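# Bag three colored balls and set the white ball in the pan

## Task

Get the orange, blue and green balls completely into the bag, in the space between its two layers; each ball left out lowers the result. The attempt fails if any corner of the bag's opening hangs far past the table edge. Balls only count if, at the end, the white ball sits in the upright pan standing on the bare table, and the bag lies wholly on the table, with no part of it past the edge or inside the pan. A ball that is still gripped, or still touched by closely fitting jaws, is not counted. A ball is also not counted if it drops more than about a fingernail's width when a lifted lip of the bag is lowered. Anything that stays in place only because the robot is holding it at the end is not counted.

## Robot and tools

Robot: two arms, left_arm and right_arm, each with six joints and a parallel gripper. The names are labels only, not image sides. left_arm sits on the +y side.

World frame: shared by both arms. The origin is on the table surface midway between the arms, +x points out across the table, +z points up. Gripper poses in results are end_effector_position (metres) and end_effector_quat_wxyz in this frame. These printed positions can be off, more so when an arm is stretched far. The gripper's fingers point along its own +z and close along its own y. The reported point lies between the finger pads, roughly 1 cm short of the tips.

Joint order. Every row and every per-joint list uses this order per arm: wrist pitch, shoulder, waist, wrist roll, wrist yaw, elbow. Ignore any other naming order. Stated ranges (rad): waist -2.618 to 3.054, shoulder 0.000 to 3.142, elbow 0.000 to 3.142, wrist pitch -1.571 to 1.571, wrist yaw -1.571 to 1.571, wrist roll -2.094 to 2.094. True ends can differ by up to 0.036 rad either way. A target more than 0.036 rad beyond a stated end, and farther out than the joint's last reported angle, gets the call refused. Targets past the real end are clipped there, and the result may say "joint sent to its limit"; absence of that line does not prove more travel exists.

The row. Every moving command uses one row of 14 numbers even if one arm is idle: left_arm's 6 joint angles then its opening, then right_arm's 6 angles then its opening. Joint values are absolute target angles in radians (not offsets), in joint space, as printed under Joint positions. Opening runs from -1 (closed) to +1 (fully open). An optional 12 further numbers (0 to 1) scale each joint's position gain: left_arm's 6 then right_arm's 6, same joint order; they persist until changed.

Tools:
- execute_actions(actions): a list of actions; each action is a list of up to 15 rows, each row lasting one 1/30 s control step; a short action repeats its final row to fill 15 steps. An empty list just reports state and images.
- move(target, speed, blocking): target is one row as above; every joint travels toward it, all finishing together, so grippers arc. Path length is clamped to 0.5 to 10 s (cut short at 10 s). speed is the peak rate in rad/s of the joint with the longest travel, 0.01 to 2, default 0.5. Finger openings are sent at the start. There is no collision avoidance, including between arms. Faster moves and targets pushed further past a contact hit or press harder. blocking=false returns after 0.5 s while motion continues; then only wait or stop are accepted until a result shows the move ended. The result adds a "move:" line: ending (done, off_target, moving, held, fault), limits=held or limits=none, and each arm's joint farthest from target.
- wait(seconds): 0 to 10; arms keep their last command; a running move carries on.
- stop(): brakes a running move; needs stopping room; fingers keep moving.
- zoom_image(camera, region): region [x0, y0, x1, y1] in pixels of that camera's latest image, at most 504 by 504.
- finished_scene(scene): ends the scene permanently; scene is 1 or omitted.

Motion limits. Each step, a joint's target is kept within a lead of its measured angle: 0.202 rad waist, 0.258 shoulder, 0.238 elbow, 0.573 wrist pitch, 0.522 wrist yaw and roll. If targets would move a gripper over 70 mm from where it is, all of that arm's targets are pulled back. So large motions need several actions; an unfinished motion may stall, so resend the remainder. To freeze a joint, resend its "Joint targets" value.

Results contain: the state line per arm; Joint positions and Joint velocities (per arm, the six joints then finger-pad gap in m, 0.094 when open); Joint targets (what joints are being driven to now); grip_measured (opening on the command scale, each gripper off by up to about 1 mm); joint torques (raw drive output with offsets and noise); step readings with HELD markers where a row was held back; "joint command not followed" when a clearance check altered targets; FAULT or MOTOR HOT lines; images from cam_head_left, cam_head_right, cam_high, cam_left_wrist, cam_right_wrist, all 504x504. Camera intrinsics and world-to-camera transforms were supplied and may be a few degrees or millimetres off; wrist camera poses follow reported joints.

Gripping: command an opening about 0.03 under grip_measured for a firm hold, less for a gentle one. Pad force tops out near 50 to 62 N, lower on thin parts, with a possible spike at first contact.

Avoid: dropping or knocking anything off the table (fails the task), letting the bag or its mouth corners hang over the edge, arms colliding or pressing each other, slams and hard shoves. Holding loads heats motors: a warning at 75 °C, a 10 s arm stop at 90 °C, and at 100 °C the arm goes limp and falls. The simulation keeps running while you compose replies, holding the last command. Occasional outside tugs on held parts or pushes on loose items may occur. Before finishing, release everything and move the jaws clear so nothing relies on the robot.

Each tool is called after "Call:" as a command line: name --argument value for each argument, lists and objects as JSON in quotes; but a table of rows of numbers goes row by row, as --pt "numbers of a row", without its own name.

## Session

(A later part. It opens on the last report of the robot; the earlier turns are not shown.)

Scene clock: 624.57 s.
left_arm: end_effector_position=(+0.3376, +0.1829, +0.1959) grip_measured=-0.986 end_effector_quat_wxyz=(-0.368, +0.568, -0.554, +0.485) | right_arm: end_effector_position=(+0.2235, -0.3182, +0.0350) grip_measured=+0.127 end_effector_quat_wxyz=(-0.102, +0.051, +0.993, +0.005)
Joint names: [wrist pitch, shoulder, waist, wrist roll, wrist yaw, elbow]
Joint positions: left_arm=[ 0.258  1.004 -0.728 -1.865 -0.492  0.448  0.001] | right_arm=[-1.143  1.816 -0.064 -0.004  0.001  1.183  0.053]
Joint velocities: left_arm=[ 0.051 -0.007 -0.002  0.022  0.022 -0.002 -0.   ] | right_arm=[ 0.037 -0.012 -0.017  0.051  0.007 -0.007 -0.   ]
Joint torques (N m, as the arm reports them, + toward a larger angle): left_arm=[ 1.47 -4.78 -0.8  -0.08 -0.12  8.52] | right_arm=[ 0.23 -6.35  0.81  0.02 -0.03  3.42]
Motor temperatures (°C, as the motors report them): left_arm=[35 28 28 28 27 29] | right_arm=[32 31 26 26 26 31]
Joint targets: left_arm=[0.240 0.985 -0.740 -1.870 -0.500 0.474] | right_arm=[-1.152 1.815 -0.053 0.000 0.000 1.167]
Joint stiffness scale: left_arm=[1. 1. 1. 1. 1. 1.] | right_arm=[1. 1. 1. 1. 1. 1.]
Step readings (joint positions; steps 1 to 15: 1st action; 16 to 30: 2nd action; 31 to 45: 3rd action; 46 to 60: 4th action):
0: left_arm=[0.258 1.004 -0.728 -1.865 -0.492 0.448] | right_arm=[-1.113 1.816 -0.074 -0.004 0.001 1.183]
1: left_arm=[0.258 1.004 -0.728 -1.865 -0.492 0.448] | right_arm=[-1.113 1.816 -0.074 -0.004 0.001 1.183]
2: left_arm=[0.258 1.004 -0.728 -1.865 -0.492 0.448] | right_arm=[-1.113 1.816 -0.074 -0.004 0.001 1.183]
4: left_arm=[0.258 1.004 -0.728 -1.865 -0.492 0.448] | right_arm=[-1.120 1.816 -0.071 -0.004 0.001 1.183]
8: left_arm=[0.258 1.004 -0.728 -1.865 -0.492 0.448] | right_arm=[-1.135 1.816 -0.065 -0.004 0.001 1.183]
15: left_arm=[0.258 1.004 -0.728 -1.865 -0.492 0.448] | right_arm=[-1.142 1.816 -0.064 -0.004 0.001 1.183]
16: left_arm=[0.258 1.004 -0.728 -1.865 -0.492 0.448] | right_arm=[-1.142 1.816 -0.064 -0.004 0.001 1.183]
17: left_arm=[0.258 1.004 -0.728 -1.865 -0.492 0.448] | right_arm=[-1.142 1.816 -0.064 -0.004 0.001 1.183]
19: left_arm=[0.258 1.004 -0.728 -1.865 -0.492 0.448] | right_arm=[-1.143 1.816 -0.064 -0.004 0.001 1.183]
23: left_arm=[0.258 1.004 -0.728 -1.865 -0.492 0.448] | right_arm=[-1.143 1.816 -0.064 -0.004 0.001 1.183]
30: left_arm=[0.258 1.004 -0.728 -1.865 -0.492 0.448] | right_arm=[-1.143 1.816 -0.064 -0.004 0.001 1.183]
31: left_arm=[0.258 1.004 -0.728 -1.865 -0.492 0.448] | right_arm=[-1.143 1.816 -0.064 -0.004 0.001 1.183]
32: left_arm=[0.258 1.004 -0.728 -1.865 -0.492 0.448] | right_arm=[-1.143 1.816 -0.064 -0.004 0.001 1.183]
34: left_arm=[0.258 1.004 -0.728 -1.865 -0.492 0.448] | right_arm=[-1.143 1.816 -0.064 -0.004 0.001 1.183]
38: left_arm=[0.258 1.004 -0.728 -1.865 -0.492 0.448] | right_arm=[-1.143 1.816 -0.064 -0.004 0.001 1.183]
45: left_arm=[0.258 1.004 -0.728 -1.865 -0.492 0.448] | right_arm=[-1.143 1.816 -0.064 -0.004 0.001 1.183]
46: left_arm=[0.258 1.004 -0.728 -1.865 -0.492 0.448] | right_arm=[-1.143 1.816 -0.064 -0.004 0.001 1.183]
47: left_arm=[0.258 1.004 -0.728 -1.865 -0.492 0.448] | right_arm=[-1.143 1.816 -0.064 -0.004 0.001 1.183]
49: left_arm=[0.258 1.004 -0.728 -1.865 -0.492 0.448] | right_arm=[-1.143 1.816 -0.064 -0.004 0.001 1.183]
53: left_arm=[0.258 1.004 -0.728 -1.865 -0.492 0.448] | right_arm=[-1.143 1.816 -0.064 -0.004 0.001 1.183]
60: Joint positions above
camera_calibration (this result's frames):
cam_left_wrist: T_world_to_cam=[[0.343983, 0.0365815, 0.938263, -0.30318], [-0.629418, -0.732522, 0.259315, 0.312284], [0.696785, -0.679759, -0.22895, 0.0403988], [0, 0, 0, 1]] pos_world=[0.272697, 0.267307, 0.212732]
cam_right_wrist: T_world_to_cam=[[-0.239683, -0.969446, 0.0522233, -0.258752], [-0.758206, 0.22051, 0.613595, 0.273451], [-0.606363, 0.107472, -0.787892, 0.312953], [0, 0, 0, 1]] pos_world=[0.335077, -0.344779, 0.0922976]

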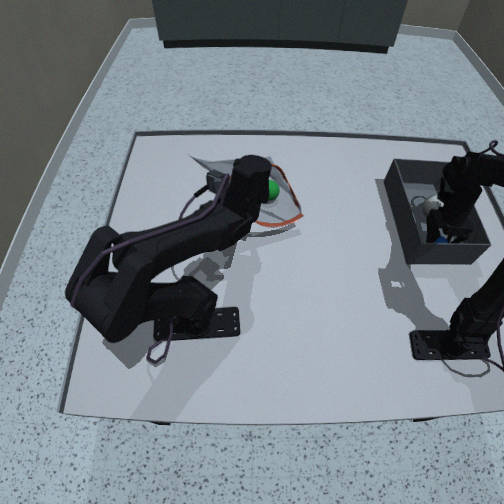

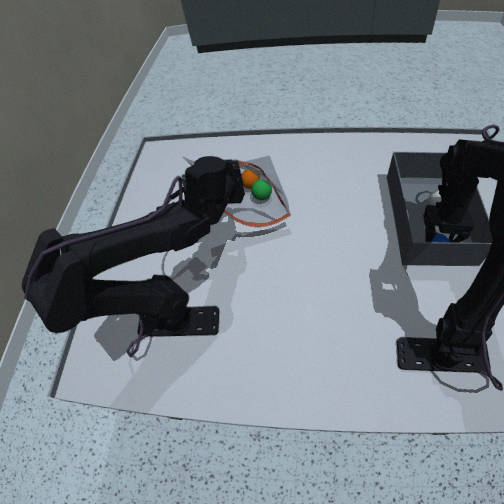

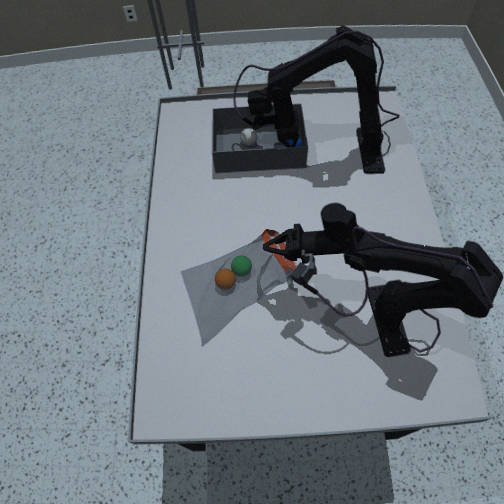

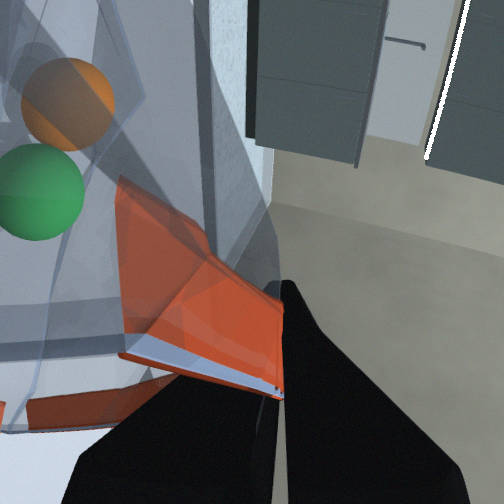

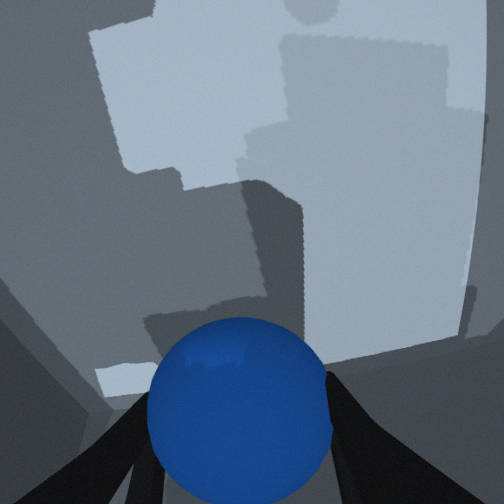

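Call:
execute_actions --actions '[[[0.24,0.985,-0.74,-1.87,-0.5,0.474,-1,-1.152,1.815,-0.053,0,0,1.2,0.07]]]'

Call:
move --target '[0.24,0.985,-0.74,-1.87,-0.5,0.474,-1,-1.46,1.763,-0.053,0,0,1.7,0.07]' --speed 0.25

Call:
move --target '[0.24,0.985,-0.74,-1.87,-0.5,0.474,-1,-0.6,1.5,0.5,0,0,1.23,0.07]' --speed 0.5

Scene clock: 632.83 s.
left_arm: end_effector_position=(+0.3376, +0.1829, +0.1959) grip_measured=-0.986 end_effector_quat_wxyz=(-0.368, +0.568, -0.554, +0.485) | right_arm: end_effector_position=(+0.2235, -0.3182, +0.0350) grip_measured=+0.080 end_effector_quat_wxyz=(-0.102, +0.051, +0.993, +0.005)
Joint names: [wrist pitch, shoulder, waist, wrist roll, wrist yaw, elbow]
Joint positions: left_arm=[ 0.258  1.004 -0.728 -1.865 -0.492  0.448  0.001] | right_arm=[-1.143  1.816 -0.064 -0.004  0.001  1.183  0.051]
Joint velocities: left_arm=[-0.022 -0.012  0.002 -0.037 -0.037 -0.012  0.   ] | right_arm=[-0.007 -0.007 -0.022 -0.037 -0.007 -0.002 -0.   ]
Joint torques (N m, as the arm reports them, + toward a larger angle): left_arm=[ 1.48 -4.79 -0.8  -0.08 -0.11  8.5 ] | right_arm=[ 0.23 -6.35  0.82  0.02 -0.03  5.52]
Motor temperatures (°C, as the motors report them): left_arm=[35 28 28 28 27 30] | right_arm=[31 31 26 26 26 31]
Joint targets: left_arm=[0.240 0.985 -0.740 -1.870 -0.500 0.474] | right_arm=[-1.152 1.815 -0.053 -0.000 0.000 1.200]
Joint stiffness scale: left_arm=[1. 1. 1. 1. 1. 1.] | right_arm=[1. 1. 1. 1. 1. 1.]
Step readings (joint positions):
0: left_arm=[0.258 1.004 -0.728 -1.865 -0.492 0.448] | right_arm=[-1.143 1.816 -0.064 -0.004 0.001 1.183]
1: left_arm=[0.258 1.004 -0.728 -1.865 -0.492 0.448] | right_arm=[-1.143 1.816 -0.064 -0.004 0.001 1.183]
2: left_arm=[0.258 1.004 -0.728 -1.865 -0.492 0.448] | right_arm=[-1.143 1.816 -0.064 -0.004 0.001 1.183]
4: left_arm=[0.258 1.004 -0.728 -1.865 -0.492 0.448] | right_arm=[-1.143 1.816 -0.064 -0.004 0.001 1.183]
8: left_arm=[0.258 1.004 -0.728 -1.865 -0.492 0.448] | right_arm=[-1.143 1.816 -0.064 -0.004 0.001 1.183]
15: Joint positions above
camera_calibration (this result's frames):
cam_left_wrist: T_world_to_cam=[[0.343983, 0.0365815, 0.938263, -0.30318], [-0.629418, -0.732522, 0.259315, 0.312284], [0.696785, -0.679759, -0.22895, 0.0403988], [0, 0, 0, 1]] pos_world=[0.272697, 0.267307, 0.212732]
cam_right_wrist: T_world_to_cam=[[-0.239683, -0.969446, 0.0522233, -0.258752], [-0.758206, 0.22051, 0.613595, 0.273451], [-0.606363, 0.107472, -0.787892, 0.312953], [0, 0, 0, 1]] pos_world=[0.335077, -0.344779, 0.0922976]

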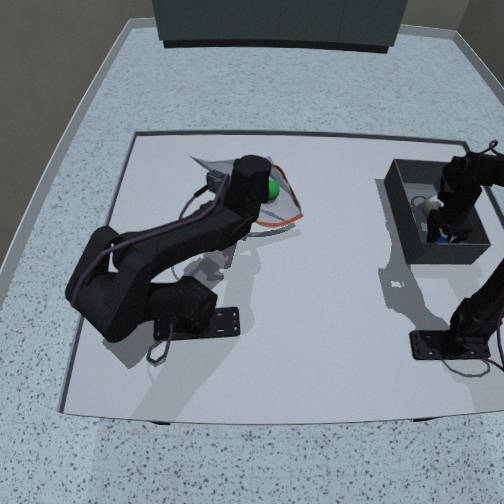

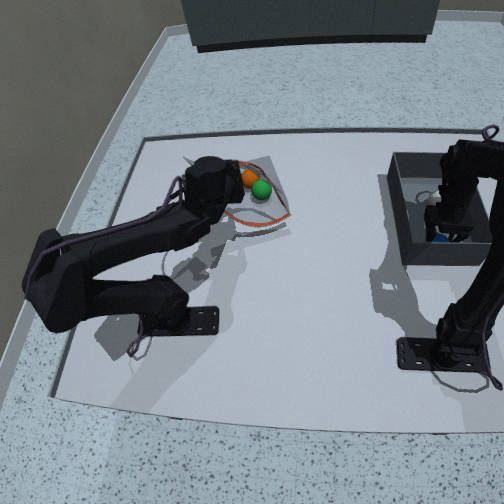

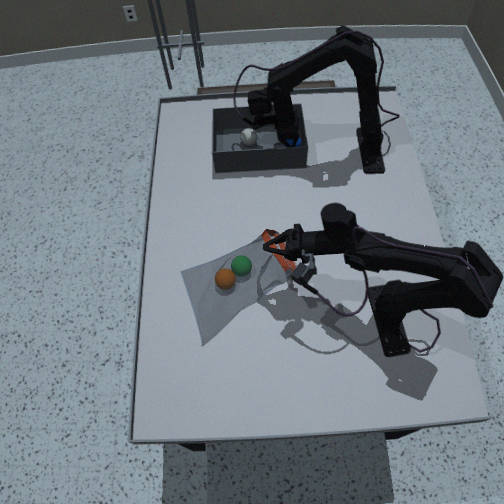

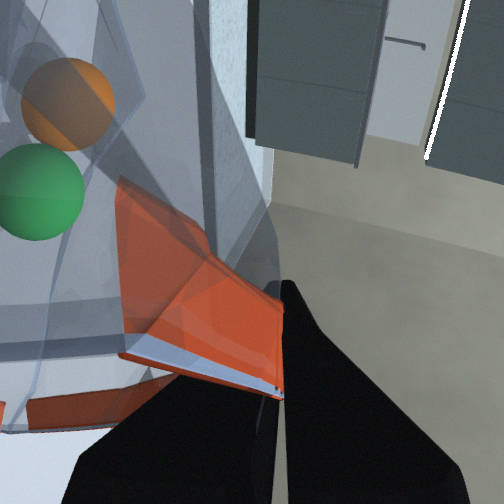

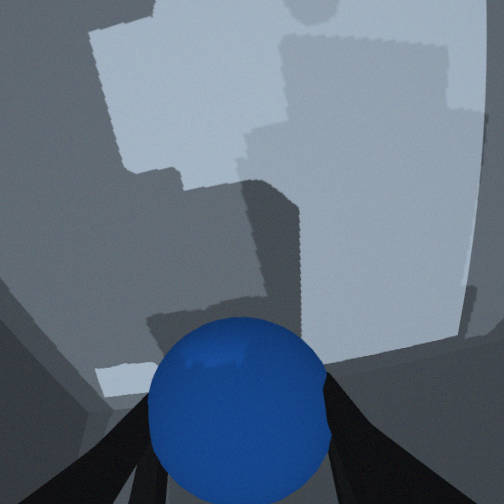

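Scene clock: 635.50 s.
left_arm: end_effector_position=(+0.3376, +0.1829, +0.1959) grip_measured=-0.986 end_effector_quat_wxyz=(-0.368, +0.568, -0.554, +0.485) | right_arm: end_effector_position=(+0.2823, -0.3244, +0.1578) grip_measured=+0.080 end_effector_quat_wxyz=(-0.002, +0.051, +0.999, -0.001)
Joint names: [wrist pitch, shoulder, waist, wrist roll, wrist yaw, elbow]
Joint positions: left_arm=[ 0.258  1.004 -0.728 -1.865 -0.492  0.448  0.001] | right_arm=[-1.452  1.784 -0.064 -0.004  0.001  1.662  0.051]
Joint velocities: left_arm=[ 0.051 -0.007  0.002  0.007 -0.022  0.007 -0.   ] | right_arm=[-0.007  0.002  0.002 -0.007  0.037  0.007  0.   ]
Joint torques (N m, as the arm reports them, + toward a larger angle): left_arm=[ 1.49 -4.76 -0.79 -0.07 -0.11  8.5 ] | right_arm=[ 0.67 -8.09  0.81  0.02 -0.03  7.36]
Motor temperatures (°C, as the motors report them): left_arm=[35 28 28 28 27 30] | right_arm=[31 31 26 26 26 31]
Joint targets: left_arm=[0.240 0.985 -0.740 -1.870 -0.500 0.474] | right_arm=[-1.460 1.763 -0.053 -0.000 0.000 1.700]
Joint stiffness scale: left_arm=[1. 1. 1. 1. 1. 1.] | right_arm=[1. 1. 1. 1. 1. 1.]
move: off_target (left_arm, right_arm); limits=none; left_arm: farthest joint: the elbow, 0.026 radians from its target (0.026 radians at the start); right_arm: farthest joint: the elbow, 0.038 radians from its target (0.517 radians at the start)
camera_calibration (this result's frames):
cam_left_wrist: T_world_to_cam=[[0.343983, 0.0365815, 0.938263, -0.30318], [-0.629418, -0.732522, 0.259315, 0.312284], [0.696785, -0.679759, -0.22895, 0.0403988], [0, 0, 0, 1]] pos_world=[0.272697, 0.267307, 0.212732]
cam_right_wrist: T_world_to_cam=[[-0.247341, -0.968635, 0.0238424, -0.250202], [-0.864824, 0.231795, 0.445366, 0.304363], [-0.436923, 0.0895378, -0.895031, 0.409278], [0, 0, 0, 1]] pos_world=[0.380158, -0.349551, 0.236729]

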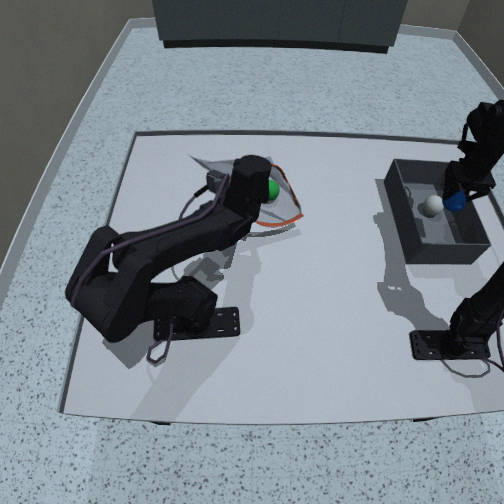

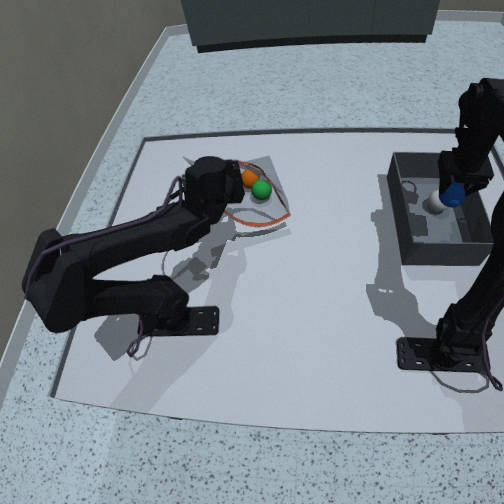

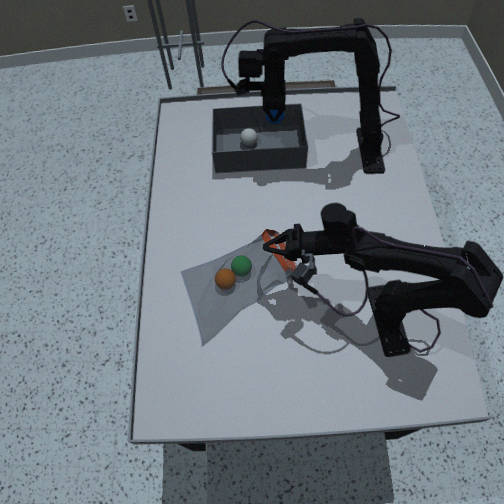

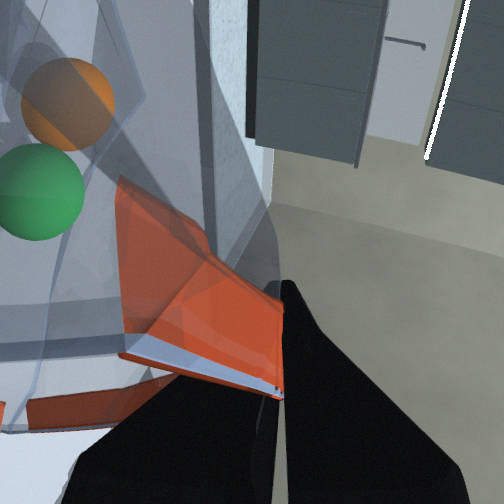

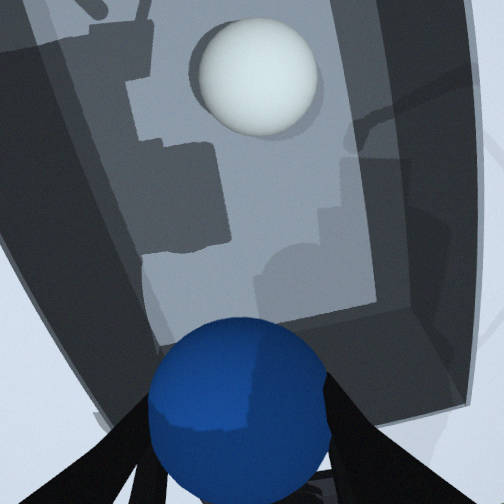

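Scene clock: 637.97 s.
left_arm: end_effector_position=(+0.3376, +0.1829, +0.1959) grip_measured=-0.986 end_effector_quat_wxyz=(-0.368, +0.568, -0.554, +0.485) | right_arm: end_effector_position=(+0.3313, -0.1090, +0.1783) grip_measured=+0.080 end_effector_quat_wxyz=(+0.322, -0.213, +0.920, +0.073)
Joint names: [wrist pitch, shoulder, waist, wrist roll, wrist yaw, elbow]
Joint positions: left_arm=[ 0.258  1.004 -0.728 -1.865 -0.492  0.448  0.001] | right_arm=[-0.619  1.524  0.493 -0.004  0.001  1.246  0.051]
Joint velocities: left_arm=[-0.007 -0.017  0.007 -0.022  0.051 -0.027  0.   ] | right_arm=[-0.037 -0.002 -0.022  0.007  0.037 -0.017 -0.   ]
Joint torques (N m, as the arm reports them, + toward a larger angle): left_arm=[ 1.48 -4.75 -0.82 -0.07 -0.13  8.51] | right_arm=[ 2.18 -7.22  0.5   0.01 -0.03  4.83]
Motor temperatures (°C, as the motors report them): left_arm=[35 28 28 28 27 29] | right_arm=[31 31 26 26 26 31]
Joint targets: left_arm=[0.240 0.985 -0.740 -1.870 -0.500 0.474] | right_arm=[-0.600 1.500 0.500 0.000 -0.000 1.230]
Joint stiffness scale: left_arm=[1. 1. 1. 1. 1. 1.] | right_arm=[1. 1. 1. 1. 1. 1.]
move: off_target (left_arm, right_arm); limits=none; left_arm: farthest joint: the elbow, 0.026 radians from its target (0.026 radians at the start); right_arm: farthest joint: the shoulder, 0.024 radians from its target (0.284 radians at the start)
camera_calibration (this result's frames):
cam_left_wrist: T_world_to_cam=[[0.343983, 0.0365815, 0.938263, -0.30318], [-0.629418, -0.732522, 0.259315, 0.312284], [0.696785, -0.679759, -0.22895, 0.0403988], [0, 0, 0, 1]] pos_world=[0.272697, 0.267307, 0.212732]
cam_right_wrist: T_world_to_cam=[[0.318098, -0.945332, -0.0718461, -0.197616], [-0.932036, -0.297949, -0.206242, 0.368366], [0.173561, 0.132568, -0.97586, 0.246595], [0, 0, 0, 1]] pos_world=[0.363392, -0.109749, 0.302417]

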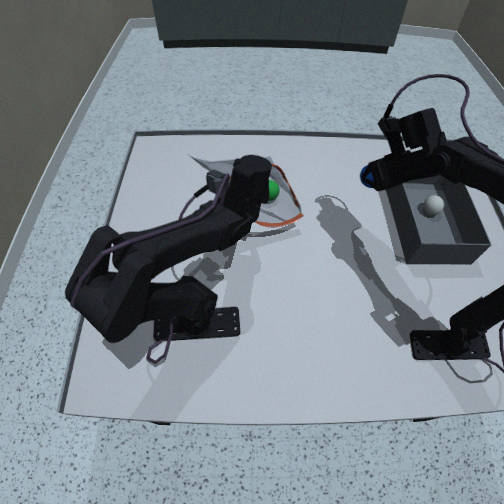

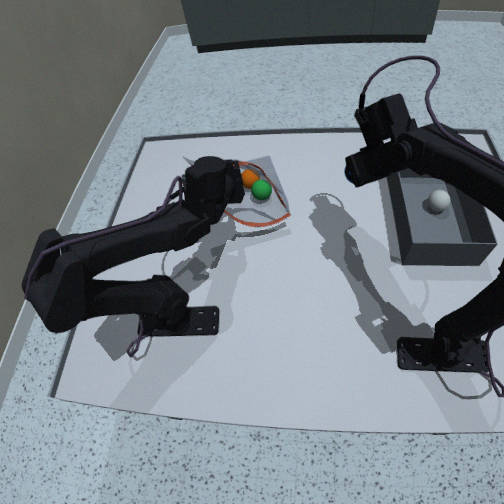

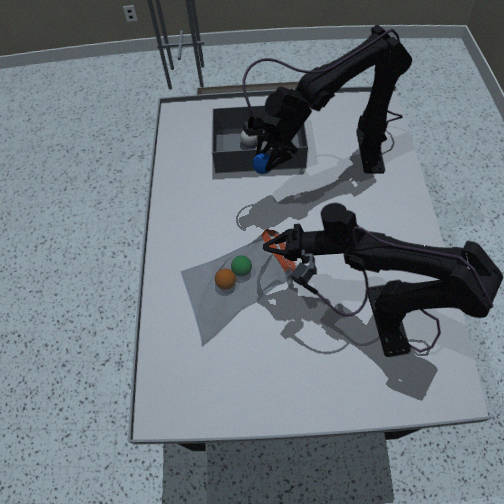

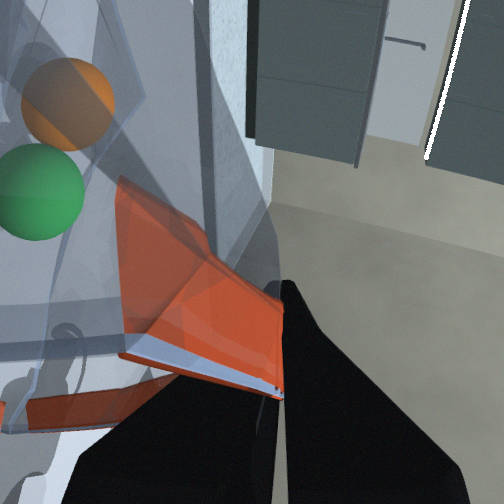

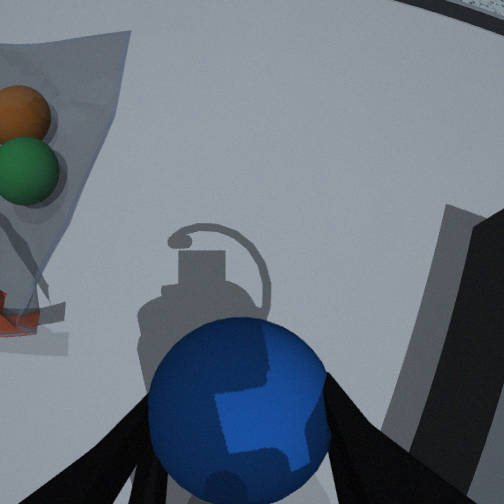

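Call:
move --target '[0.24,0.985,-0.74,-1.87,-0.5,0.474,-1,1.04,1.663,0.95,0,0,0.325,0.07]' --speed 0.6

Scene clock: 647.40 s.
left_arm: end_effector_position=(+0.3376, +0.1829, +0.1959) grip_measured=-0.986 end_effector_quat_wxyz=(-0.368, +0.568, -0.554, +0.485) | right_arm: end_effector_position=(+0.2076, +0.0227, +0.0863) grip_measured=+0.080 end_effector_quat_wxyz=(+0.536, -0.350, +0.724, +0.256)
Joint names: [wrist pitch, shoulder, waist, wrist roll, wrist yaw, elbow]
Joint positions: left_arm=[ 0.258  1.004 -0.728 -1.865 -0.492  0.448  0.001] | right_arm=[ 1.019  1.659  0.939 -0.004  0.001  0.342  0.051]
Joint velocities: left_arm=[-0.081 -0.002  0.002  0.007  0.007  0.012 -0.001] | right_arm=[ 0.007 -0.017 -0.017  0.007  0.007  0.002  0.   ]
Joint torques (N m, as the arm reports them, + toward a larger angle): left_arm=[ 1.49 -4.77 -0.82 -0.08 -0.11  8.5 ] | right_arm=[ 2.73 -4.32  0.79  0.01 -0.02  2.84]
Motor temperatures (°C, as the motors report them): left_arm=[35 28 28 28 27 30] | right_arm=[33 31 26 26 26 31]
Joint targets: left_arm=[0.240 0.985 -0.740 -1.870 -0.500 0.474] | right_arm=[1.040 1.663 0.950 0.000 0.000 0.325]
Joint stiffness scale: left_arm=[1. 1. 1. 1. 1. 1.] | right_arm=[1. 1. 1. 1. 1. 1.]
move: off_target (left_arm, right_arm); limits=none; left_arm: farthest joint: the elbow, 0.026 radians from its target (0.026 radians at the start); right_arm: farthest joint: the wrist pitch, 0.021 radians from its target (1.659 radians at the start)
camera_calibration (this result's frames):
cam_left_wrist: T_world_to_cam=[[0.343983, 0.0365815, 0.938263, -0.30318], [-0.629418, -0.732522, 0.259315, 0.312284], [0.696785, -0.679759, -0.22895, 0.0403988], [0, 0, 0, 1]] pos_world=[0.272697, 0.267307, 0.212732]
cam_right_wrist: T_world_to_cam=[[0.733502, -0.666951, -0.13096, -0.127875], [-0.534916, -0.44758, -0.716615, 0.238373], [0.419332, 0.595691, -0.685064, 0.0741427], [0, 0, 0, 1]] pos_world=[0.190215, -0.0227613, 0.204867]

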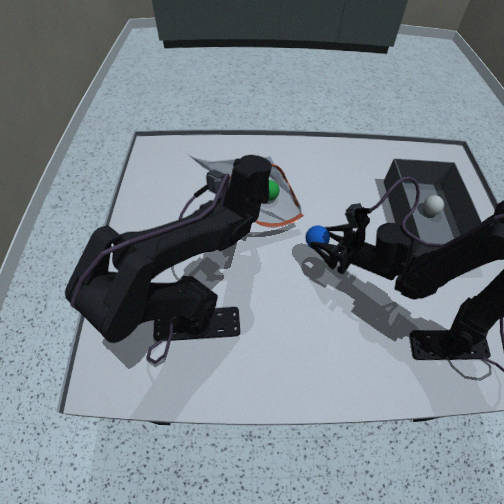

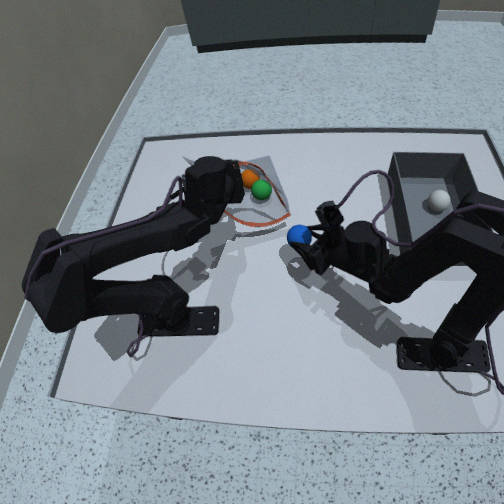

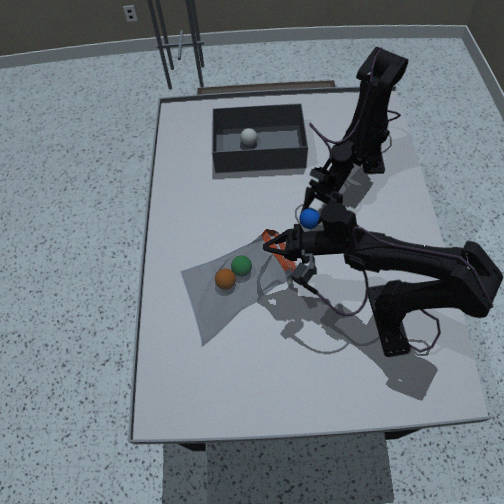

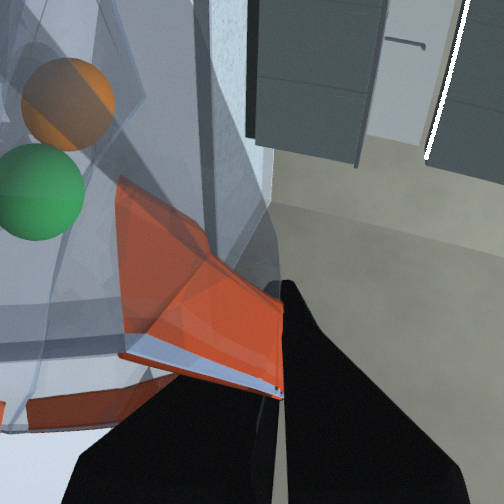

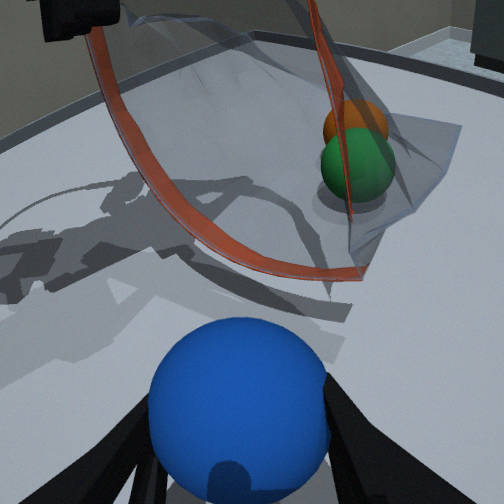

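Call:
move --target '[0.24,0.985,-0.74,-1.87,-0.5,0.474,-1,0.825,1.892,0.91,0,0,0.805,0.07]' --speed 0.25

Scene clock: 659.97 s.
left_arm: end_effector_position=(+0.3376, +0.1829, +0.1959) grip_measured=-0.986 end_effector_quat_wxyz=(-0.368, +0.568, -0.554, +0.485) | right_arm: end_effector_position=(+0.2766, +0.0961, +0.1016) grip_measured=+0.080 end_effector_quat_wxyz=(+0.539, -0.344, +0.727, +0.252)
Joint names: [wrist pitch, shoulder, waist, wrist roll, wrist yaw, elbow]
Joint positions: left_arm=[ 0.258  1.004 -0.728 -1.865 -0.492  0.448  0.001] | right_arm=[ 0.827  1.891  0.922 -0.004  0.001  0.767  0.051]
Joint velocities: left_arm=[ 0.037 -0.012 -0.002 -0.022  0.007  0.002 -0.001] | right_arm=[0.007 0.007 0.002 0.007 0.051 0.012 0.002]
Joint torques (N m, as the arm reports them, + toward a larger angle): left_arm=[ 1.5  -4.8  -0.81 -0.08 -0.11  8.52] | right_arm=[ 2.47 -6.95 -0.82  0.01 -0.03  7.04]
Motor temperatures (°C, as the motors report them): left_arm=[35 28 28 28 27 30] | right_arm=[34 30 26 26 26 31]
Joint targets: left_arm=[0.240 0.985 -0.740 -1.870 -0.500 0.474] | right_arm=[0.825 1.892 0.910 -0.000 -0.000 0.805]
Joint stiffness scale: left_arm=[1. 1. 1. 1. 1. 1.] | right_arm=[1. 1. 1. 1. 1. 1.]
move: off_target (left_arm, right_arm); limits=none; left_arm: farthest joint: the elbow, 0.026 radians from its target (0.026 radians at the start); right_arm: farthest joint: the elbow, 0.038 radians from its target (0.463 radians at the start)
camera_calibration (this result's frames):
cam_left_wrist: T_world_to_cam=[[0.343983, 0.0365815, 0.938263, -0.30318], [-0.629418, -0.732522, 0.259315, 0.312284], [0.696785, -0.679759, -0.22895, 0.0403988], [0, 0, 0, 1]] pos_world=[0.272697, 0.267307, 0.212732]
cam_right_wrist: T_world_to_cam=[[0.722623, -0.6787, -0.131083, -0.123388], [-0.541316, -0.43769, -0.717917, 0.320023], [0.429877, 0.58974, -0.683676, 0.00955143], [0, 0, 0, 1]] pos_world=[0.258291, 0.0506943, 0.220106]

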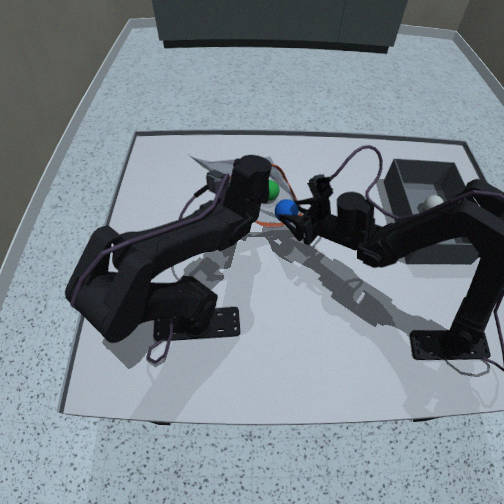

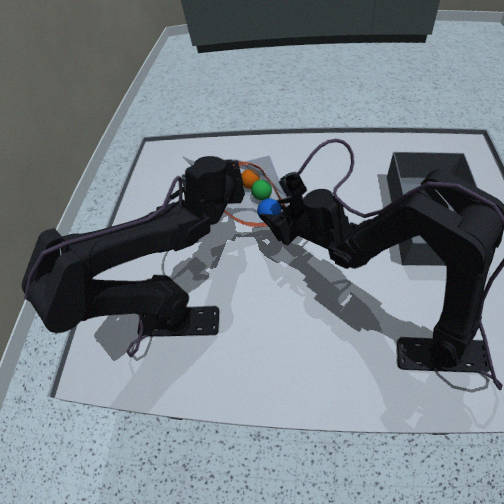

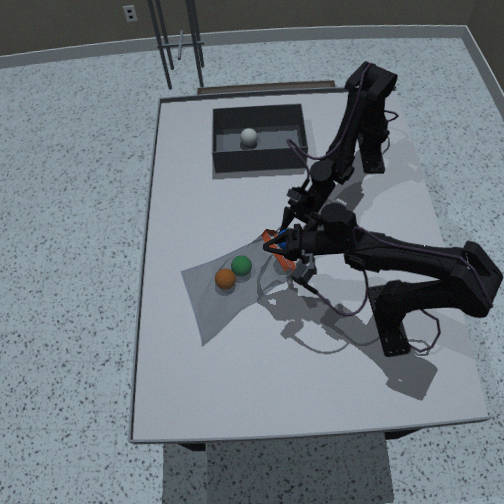

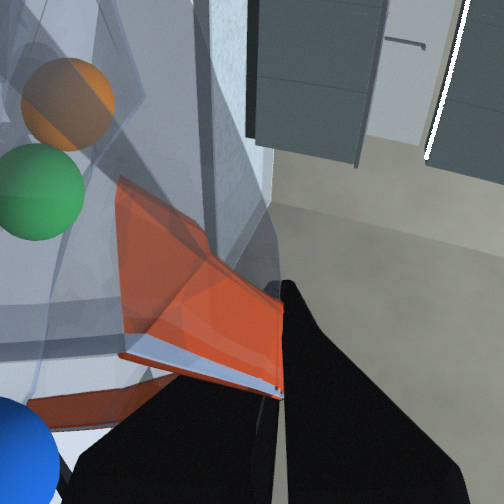

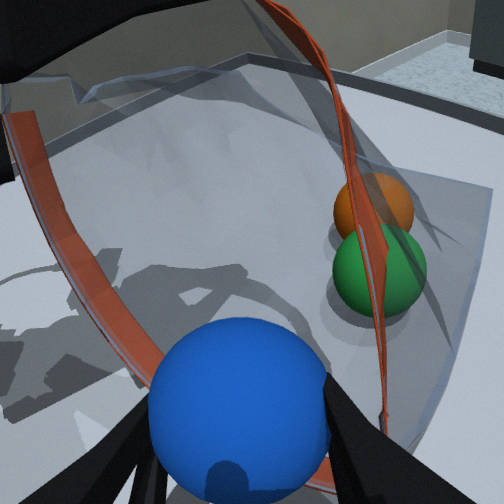

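Call:
move --target '[0.24,0.985,-0.74,-1.87,-0.5,0.474,-1,0.687,2.193,0.89,0,0,1.165,0.07]' --speed 0.15

Scene clock: 668.67 s.
left_arm: end_effector_position=(+0.3375, +0.1829, +0.1955) grip_measured=-0.986 end_effector_quat_wxyz=(-0.368, +0.568, -0.554, +0.484) | right_arm: end_effector_position=(+0.3329, +0.1461, +0.0546) grip_measured=+0.080 end_effector_quat_wxyz=(+0.510, -0.347, +0.752, +0.233)
Joint names: [wrist pitch, shoulder, waist, wrist roll, wrist yaw, elbow]
Joint positions: left_arm=[ 0.256  1.004 -0.728 -1.865 -0.492  0.448  0.001] | right_arm=[ 0.69   2.195  0.902 -0.004  0.001  1.125  0.051]
Joint velocities: left_arm=[-0.081  0.017  0.012  0.007 -0.037  0.007 -0.   ] | right_arm=[ 0.037 -0.017 -0.002 -0.022  0.022  0.002 -0.001]
Joint torques (N m, as the arm reports them, + toward a larger angle): left_arm=[ 1.5  -4.72 -0.81 -0.09 -0.12  8.48] | right_arm=[ 2.43 -9.48 -0.83  0.02 -0.03  7.35]
Motor temperatures (°C, as the motors report them): left_arm=[35 28 28 28 27 30] | right_arm=[35 31 26 26 26 31]
Joint targets: left_arm=[0.240 0.985 -0.740 -1.870 -0.500 0.474] | right_arm=[0.687 2.193 0.890 0.000 0.000 1.165]
Joint stiffness scale: left_arm=[1. 1. 1. 1. 1. 1.] | right_arm=[1. 1. 1. 1. 1. 1.]
move: off_target (left_arm, right_arm); limits=none; left_arm: farthest joint: the elbow, 0.026 radians from its target (0.026 radians at the start); right_arm: farthest joint: the elbow, 0.040 radians from its target (0.398 radians at the start)
camera_calibration (this result's frames):
cam_left_wrist: T_world_to_cam=[[0.345135, 0.0357323, 0.937872, -0.303], [-0.629099, -0.732757, 0.259425, 0.312277], [0.696503, -0.679551, -0.230421, 0.0407668], [0, 0, 0, 1]] pos_world=[0.272635, 0.267353, 0.212557]
cam_right_wrist: T_world_to_cam=[[0.701804, -0.701263, -0.125306, -0.126377], [-0.587371, -0.470109, -0.658781, 0.355488], [0.403071, 0.535936, -0.741826, -0.0563432], [0, 0, 0, 1]] pos_world=[0.320206, 0.108691, 0.176556]

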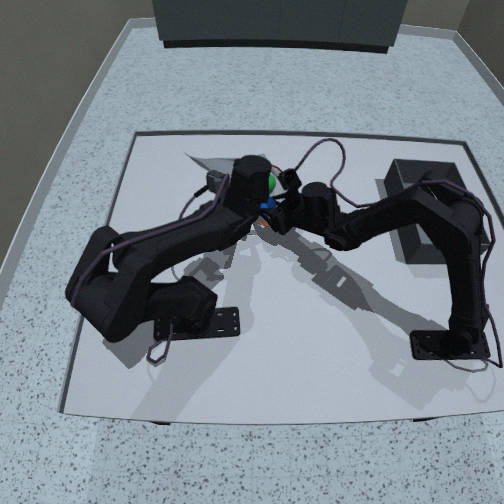

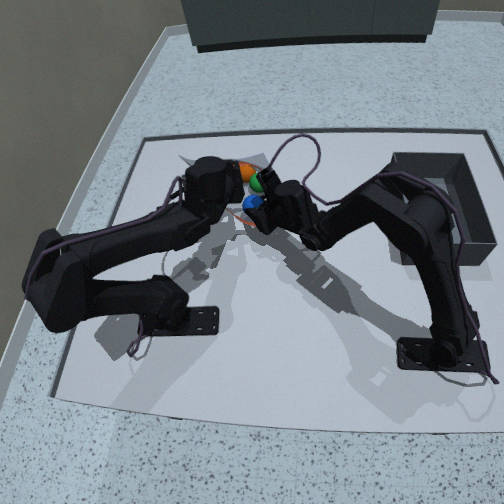

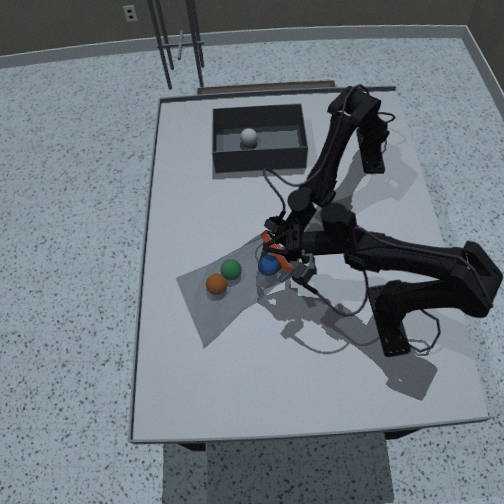

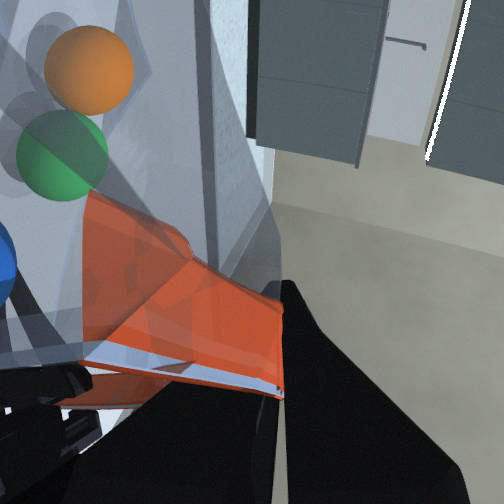

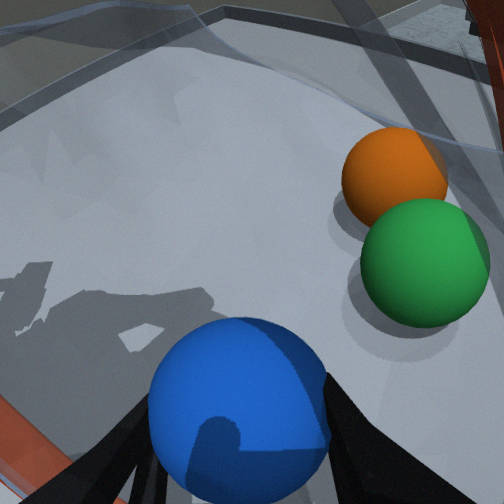

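Call:
move --target '[0.24,0.985,-0.74,-1.87,-0.5,0.474,-1,0.64,2.22,0.89,0,0.2,1.2,0.07]' --speed 0.12

Scene clock: 675.30 s.
left_arm: end_effector_position=(+0.3372, +0.1832, +0.1943) grip_measured=-0.986 end_effector_quat_wxyz=(-0.367, +0.569, -0.556, +0.482) | right_arm: end_effector_position=(+0.3591, +0.1265, +0.0478) grip_measured=+0.080 end_effector_quat_wxyz=(+0.530, -0.303, +0.777, +0.157)
Joint names: [wrist pitch, shoulder, waist, wrist roll, wrist yaw, elbow]
Joint positions: left_arm=[ 0.251  1.004 -0.728 -1.865 -0.492  0.448  0.001] | right_arm=[ 0.649  2.219  0.902 -0.004  0.185  1.162  0.051]
Joint velocities: left_arm=[-0.007  0.002 -0.007  0.007 -0.022  0.007 -0.001] | right_arm=[ 0.037 -0.012 -0.012 -0.037  0.007  0.007 -0.   ]
Joint torques (N m, as the arm reports them, + toward a larger angle): left_arm=[ 1.56 -4.79 -0.81 -0.08 -0.12  8.49] | right_arm=[ 2.34 -9.45 -0.81  0.02  0.14  7.2 ]
Motor temperatures (°C, as the motors report them): left_arm=[35 28 28 28 27 30] | right_arm=[35 31 26 26 26 32]
Joint targets: left_arm=[0.240 0.985 -0.740 -1.870 -0.500 0.474] | right_arm=[0.640 2.220 0.890 -0.000 0.200 1.200]
Joint stiffness scale: left_arm=[1. 1. 1. 1. 1. 1.] | right_arm=[1. 1. 1. 1. 1. 1.]
move: off_target (left_arm, right_arm); limits=none; left_arm: farthest joint: the elbow, 0.026 radians from its target (0.026 radians at the start); right_arm: farthest joint: the elbow, 0.038 radians from its target (0.075 radians at the start)
camera_calibration (this result's frames):
cam_left_wrist: T_world_to_cam=[[0.349452, 0.032551, 0.936389, -0.30232], [-0.627903, -0.733638, 0.259831, 0.31225], [0.695428, -0.67876, -0.235933, 0.0421443], [0, 0, 0, 1]] pos_world=[0.272401, 0.267525, 0.2119]
cam_right_wrist: T_world_to_cam=[[0.575472, -0.8162, -0.0514768, -0.102995], [-0.639094, -0.409541, -0.651027, 0.367697], [0.510286, 0.407546, -0.757307, -0.0830025], [0, 0, 0, 1]] pos_world=[0.336618, 0.100349, 0.17122]

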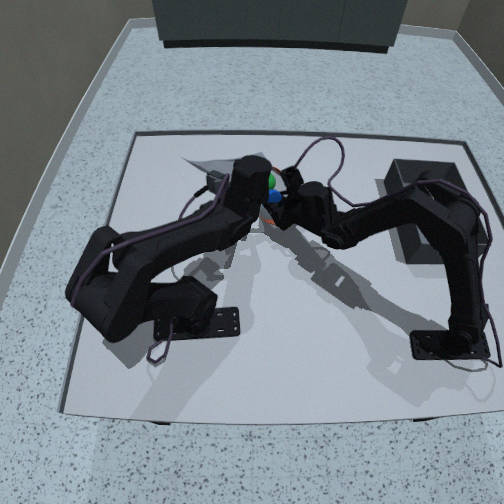

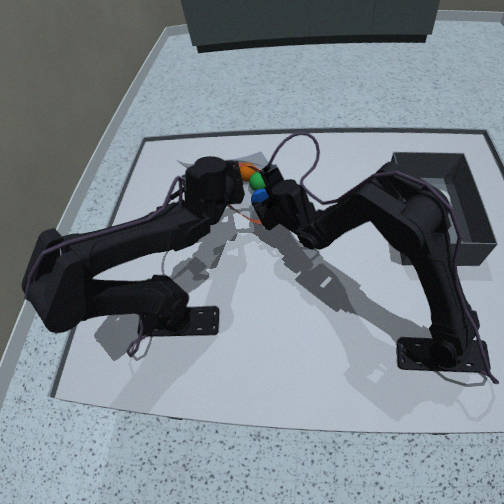

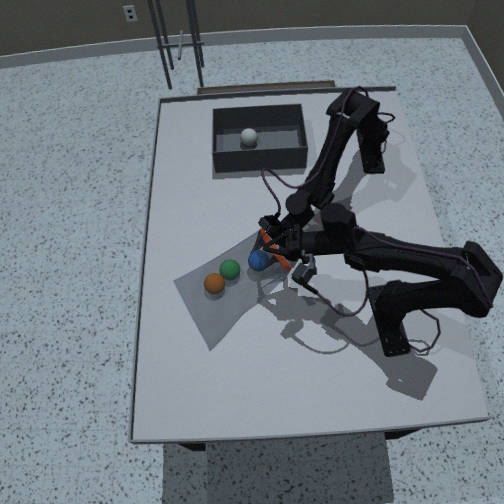

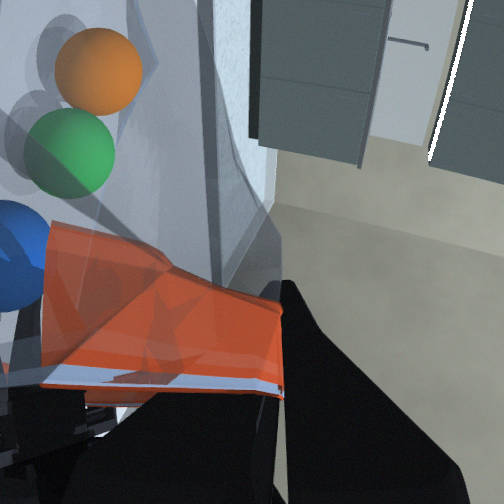

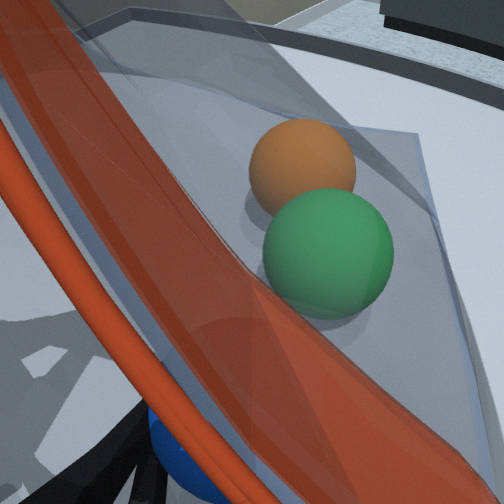

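Bag is taut; release now.

Call:
execute_actions --actions '[[[0.24,0.985,-0.74,-1.87,-0.5,0.474,-1,0.64,2.22,0.89,0,0.2,1.2,0.17]],[[0.24,0.985,-0.74,-1.87,-0.5,0.474,-1,0.64,2.22,0.89,0,0.2,1.2,0.3]]]'

Scene clock: 680.63 s.
left_arm: end_effector_position=(+0.3369, +0.1831, +0.1933) grip_measured=-0.986 end_effector_quat_wxyz=(-0.366, +0.569, -0.558, +0.481) | right_arm: end_effector_position=(+0.3592, +0.1264, +0.0478) grip_measured=+0.297 end_effector_quat_wxyz=(+0.530, -0.302, +0.777, +0.157)
Joint names: [wrist pitch, shoulder, waist, wrist roll, wrist yaw, elbow]
Joint positions: left_arm=[ 0.246  1.004 -0.728 -1.865 -0.491  0.448  0.001] | right_arm=[ 0.649  2.219  0.902 -0.004  0.186  1.162  0.061]
Joint velocities: left_arm=[ 0.007 -0.007 -0.002  0.051 -0.051  0.002 -0.   ] | right_arm=[-0.081 -0.007  0.002 -0.022  0.051 -0.002 -0.001]
Joint torques (N m, as the arm reports them, + toward a larger angle): left_arm=[ 1.6  -4.78 -0.8  -0.07 -0.13  8.48] | right_arm=[ 2.33 -9.48 -0.81  0.01  0.15  7.24]
Motor temperatures (°C, as the motors report them): left_arm=[36 28 28 28 27 30] | right_arm=[34 32 26 26 26 32]
Joint targets: left_arm=[0.240 0.985 -0.740 -1.870 -0.500 0.474] | right_arm=[0.640 2.220 0.890 0.000 0.200 1.200]
Joint stiffness scale: left_arm=[1. 1. 1. 1. 1. 1.] | right_arm=[1. 1. 1. 1. 1. 1.]
Step readings (joint positions; steps 1 to 15: 1st action; 16 to 30: 2nd action):
0: left_arm=[0.250 1.004 -0.728 -1.865 -0.492 0.448] | right_arm=[0.649 2.219 0.902 -0.004 0.186 1.162]
1: left_arm=[0.250 1.004 -0.728 -1.865 -0.492 0.448] | right_arm=[0.649 2.219 0.902 -0.004 0.186 1.162]
2: left_arm=[0.250 1.004 -0.728 -1.865 -0.492 0.448] | right_arm=[0.649 2.219 0.902 -0.004 0.186 1.162]
4: left_arm=[0.250 1.004 -0.728 -1.865 -0.492 0.448] | right_arm=[0.649 2.219 0.902 -0.004 0.186 1.162]
8: left_arm=[0.249 1.004 -0.728 -1.865 -0.492 0.448] | right_arm=[0.649 2.219 0.902 -0.004 0.186 1.162]
15: left_arm=[0.249 1.004 -0.728 -1.865 -0.492 0.448] | right_arm=[0.649 2.219 0.902 -0.004 0.186 1.162]
16: left_arm=[0.249 1.004 -0.728 -1.865 -0.492 0.448] | right_arm=[0.649 2.219 0.902 -0.004 0.186 1.162]
17: left_arm=[0.248 1.004 -0.728 -1.865 -0.491 0.448] | right_arm=[0.649 2.219 0.902 -0.004 0.186 1.162]
19: left_arm=[0.247 1.004 -0.728 -1.865 -0.491 0.448] | right_arm=[0.649 2.219 0.902 -0.004 0.186 1.162]
23: left_arm=[0.247 1.004 -0.728 -1.865 -0.491 0.448] | right_arm=[0.649 2.219 0.902 -0.004 0.186 1.162]
30: Joint positions above
camera_calibration (this result's frames):
cam_left_wrist: T_world_to_cam=[[0.352916, 0.0300595, 0.935172, -0.301807], [-0.628019, -0.733276, 0.260572, 0.312083], [0.693572, -0.679266, -0.239907, 0.0435367], [0, 0, 0, 1]] pos_world=[0.272311, 0.267488, 0.211366]
cam_right_wrist: T_world_to_cam=[[0.575192, -0.816407, -0.0513303, -0.102943], [-0.639162, -0.409381, -0.65106, 0.367712], [0.510516, 0.407292, -0.757289, -0.0830507], [0, 0, 0, 1]] pos_world=[0.336638, 0.100317, 0.171225]

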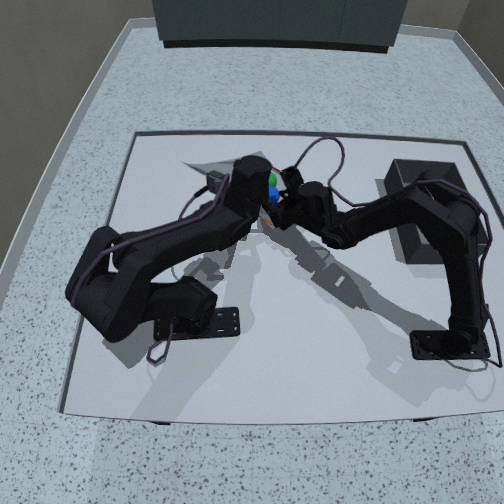

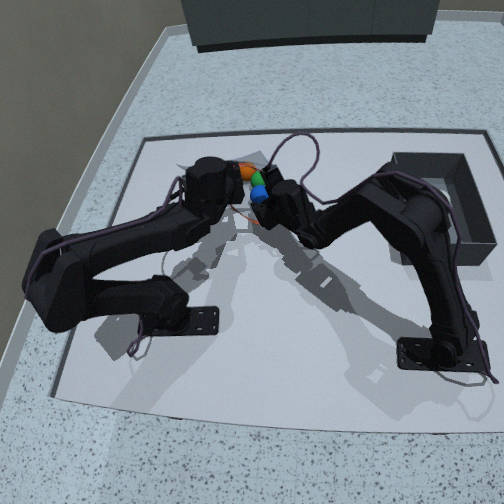

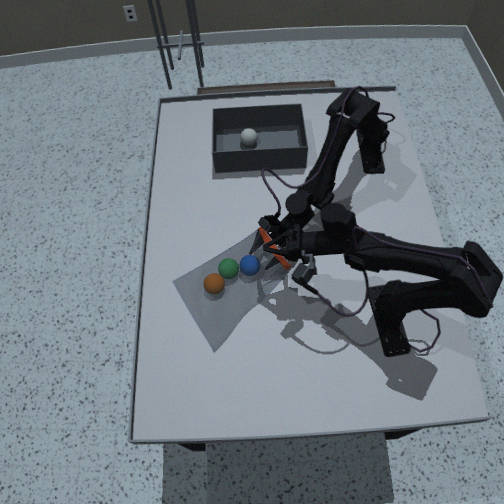

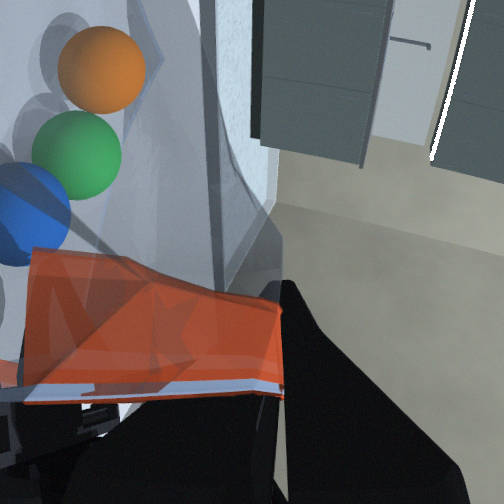

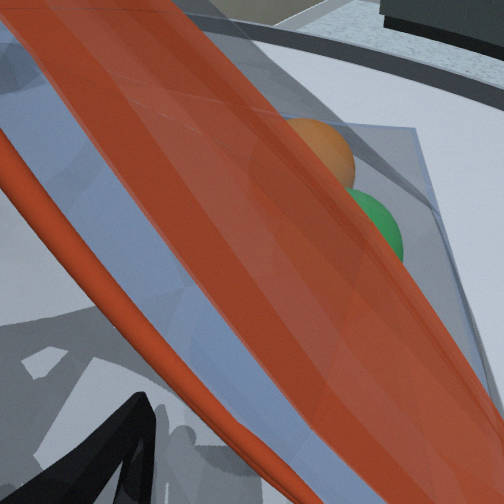

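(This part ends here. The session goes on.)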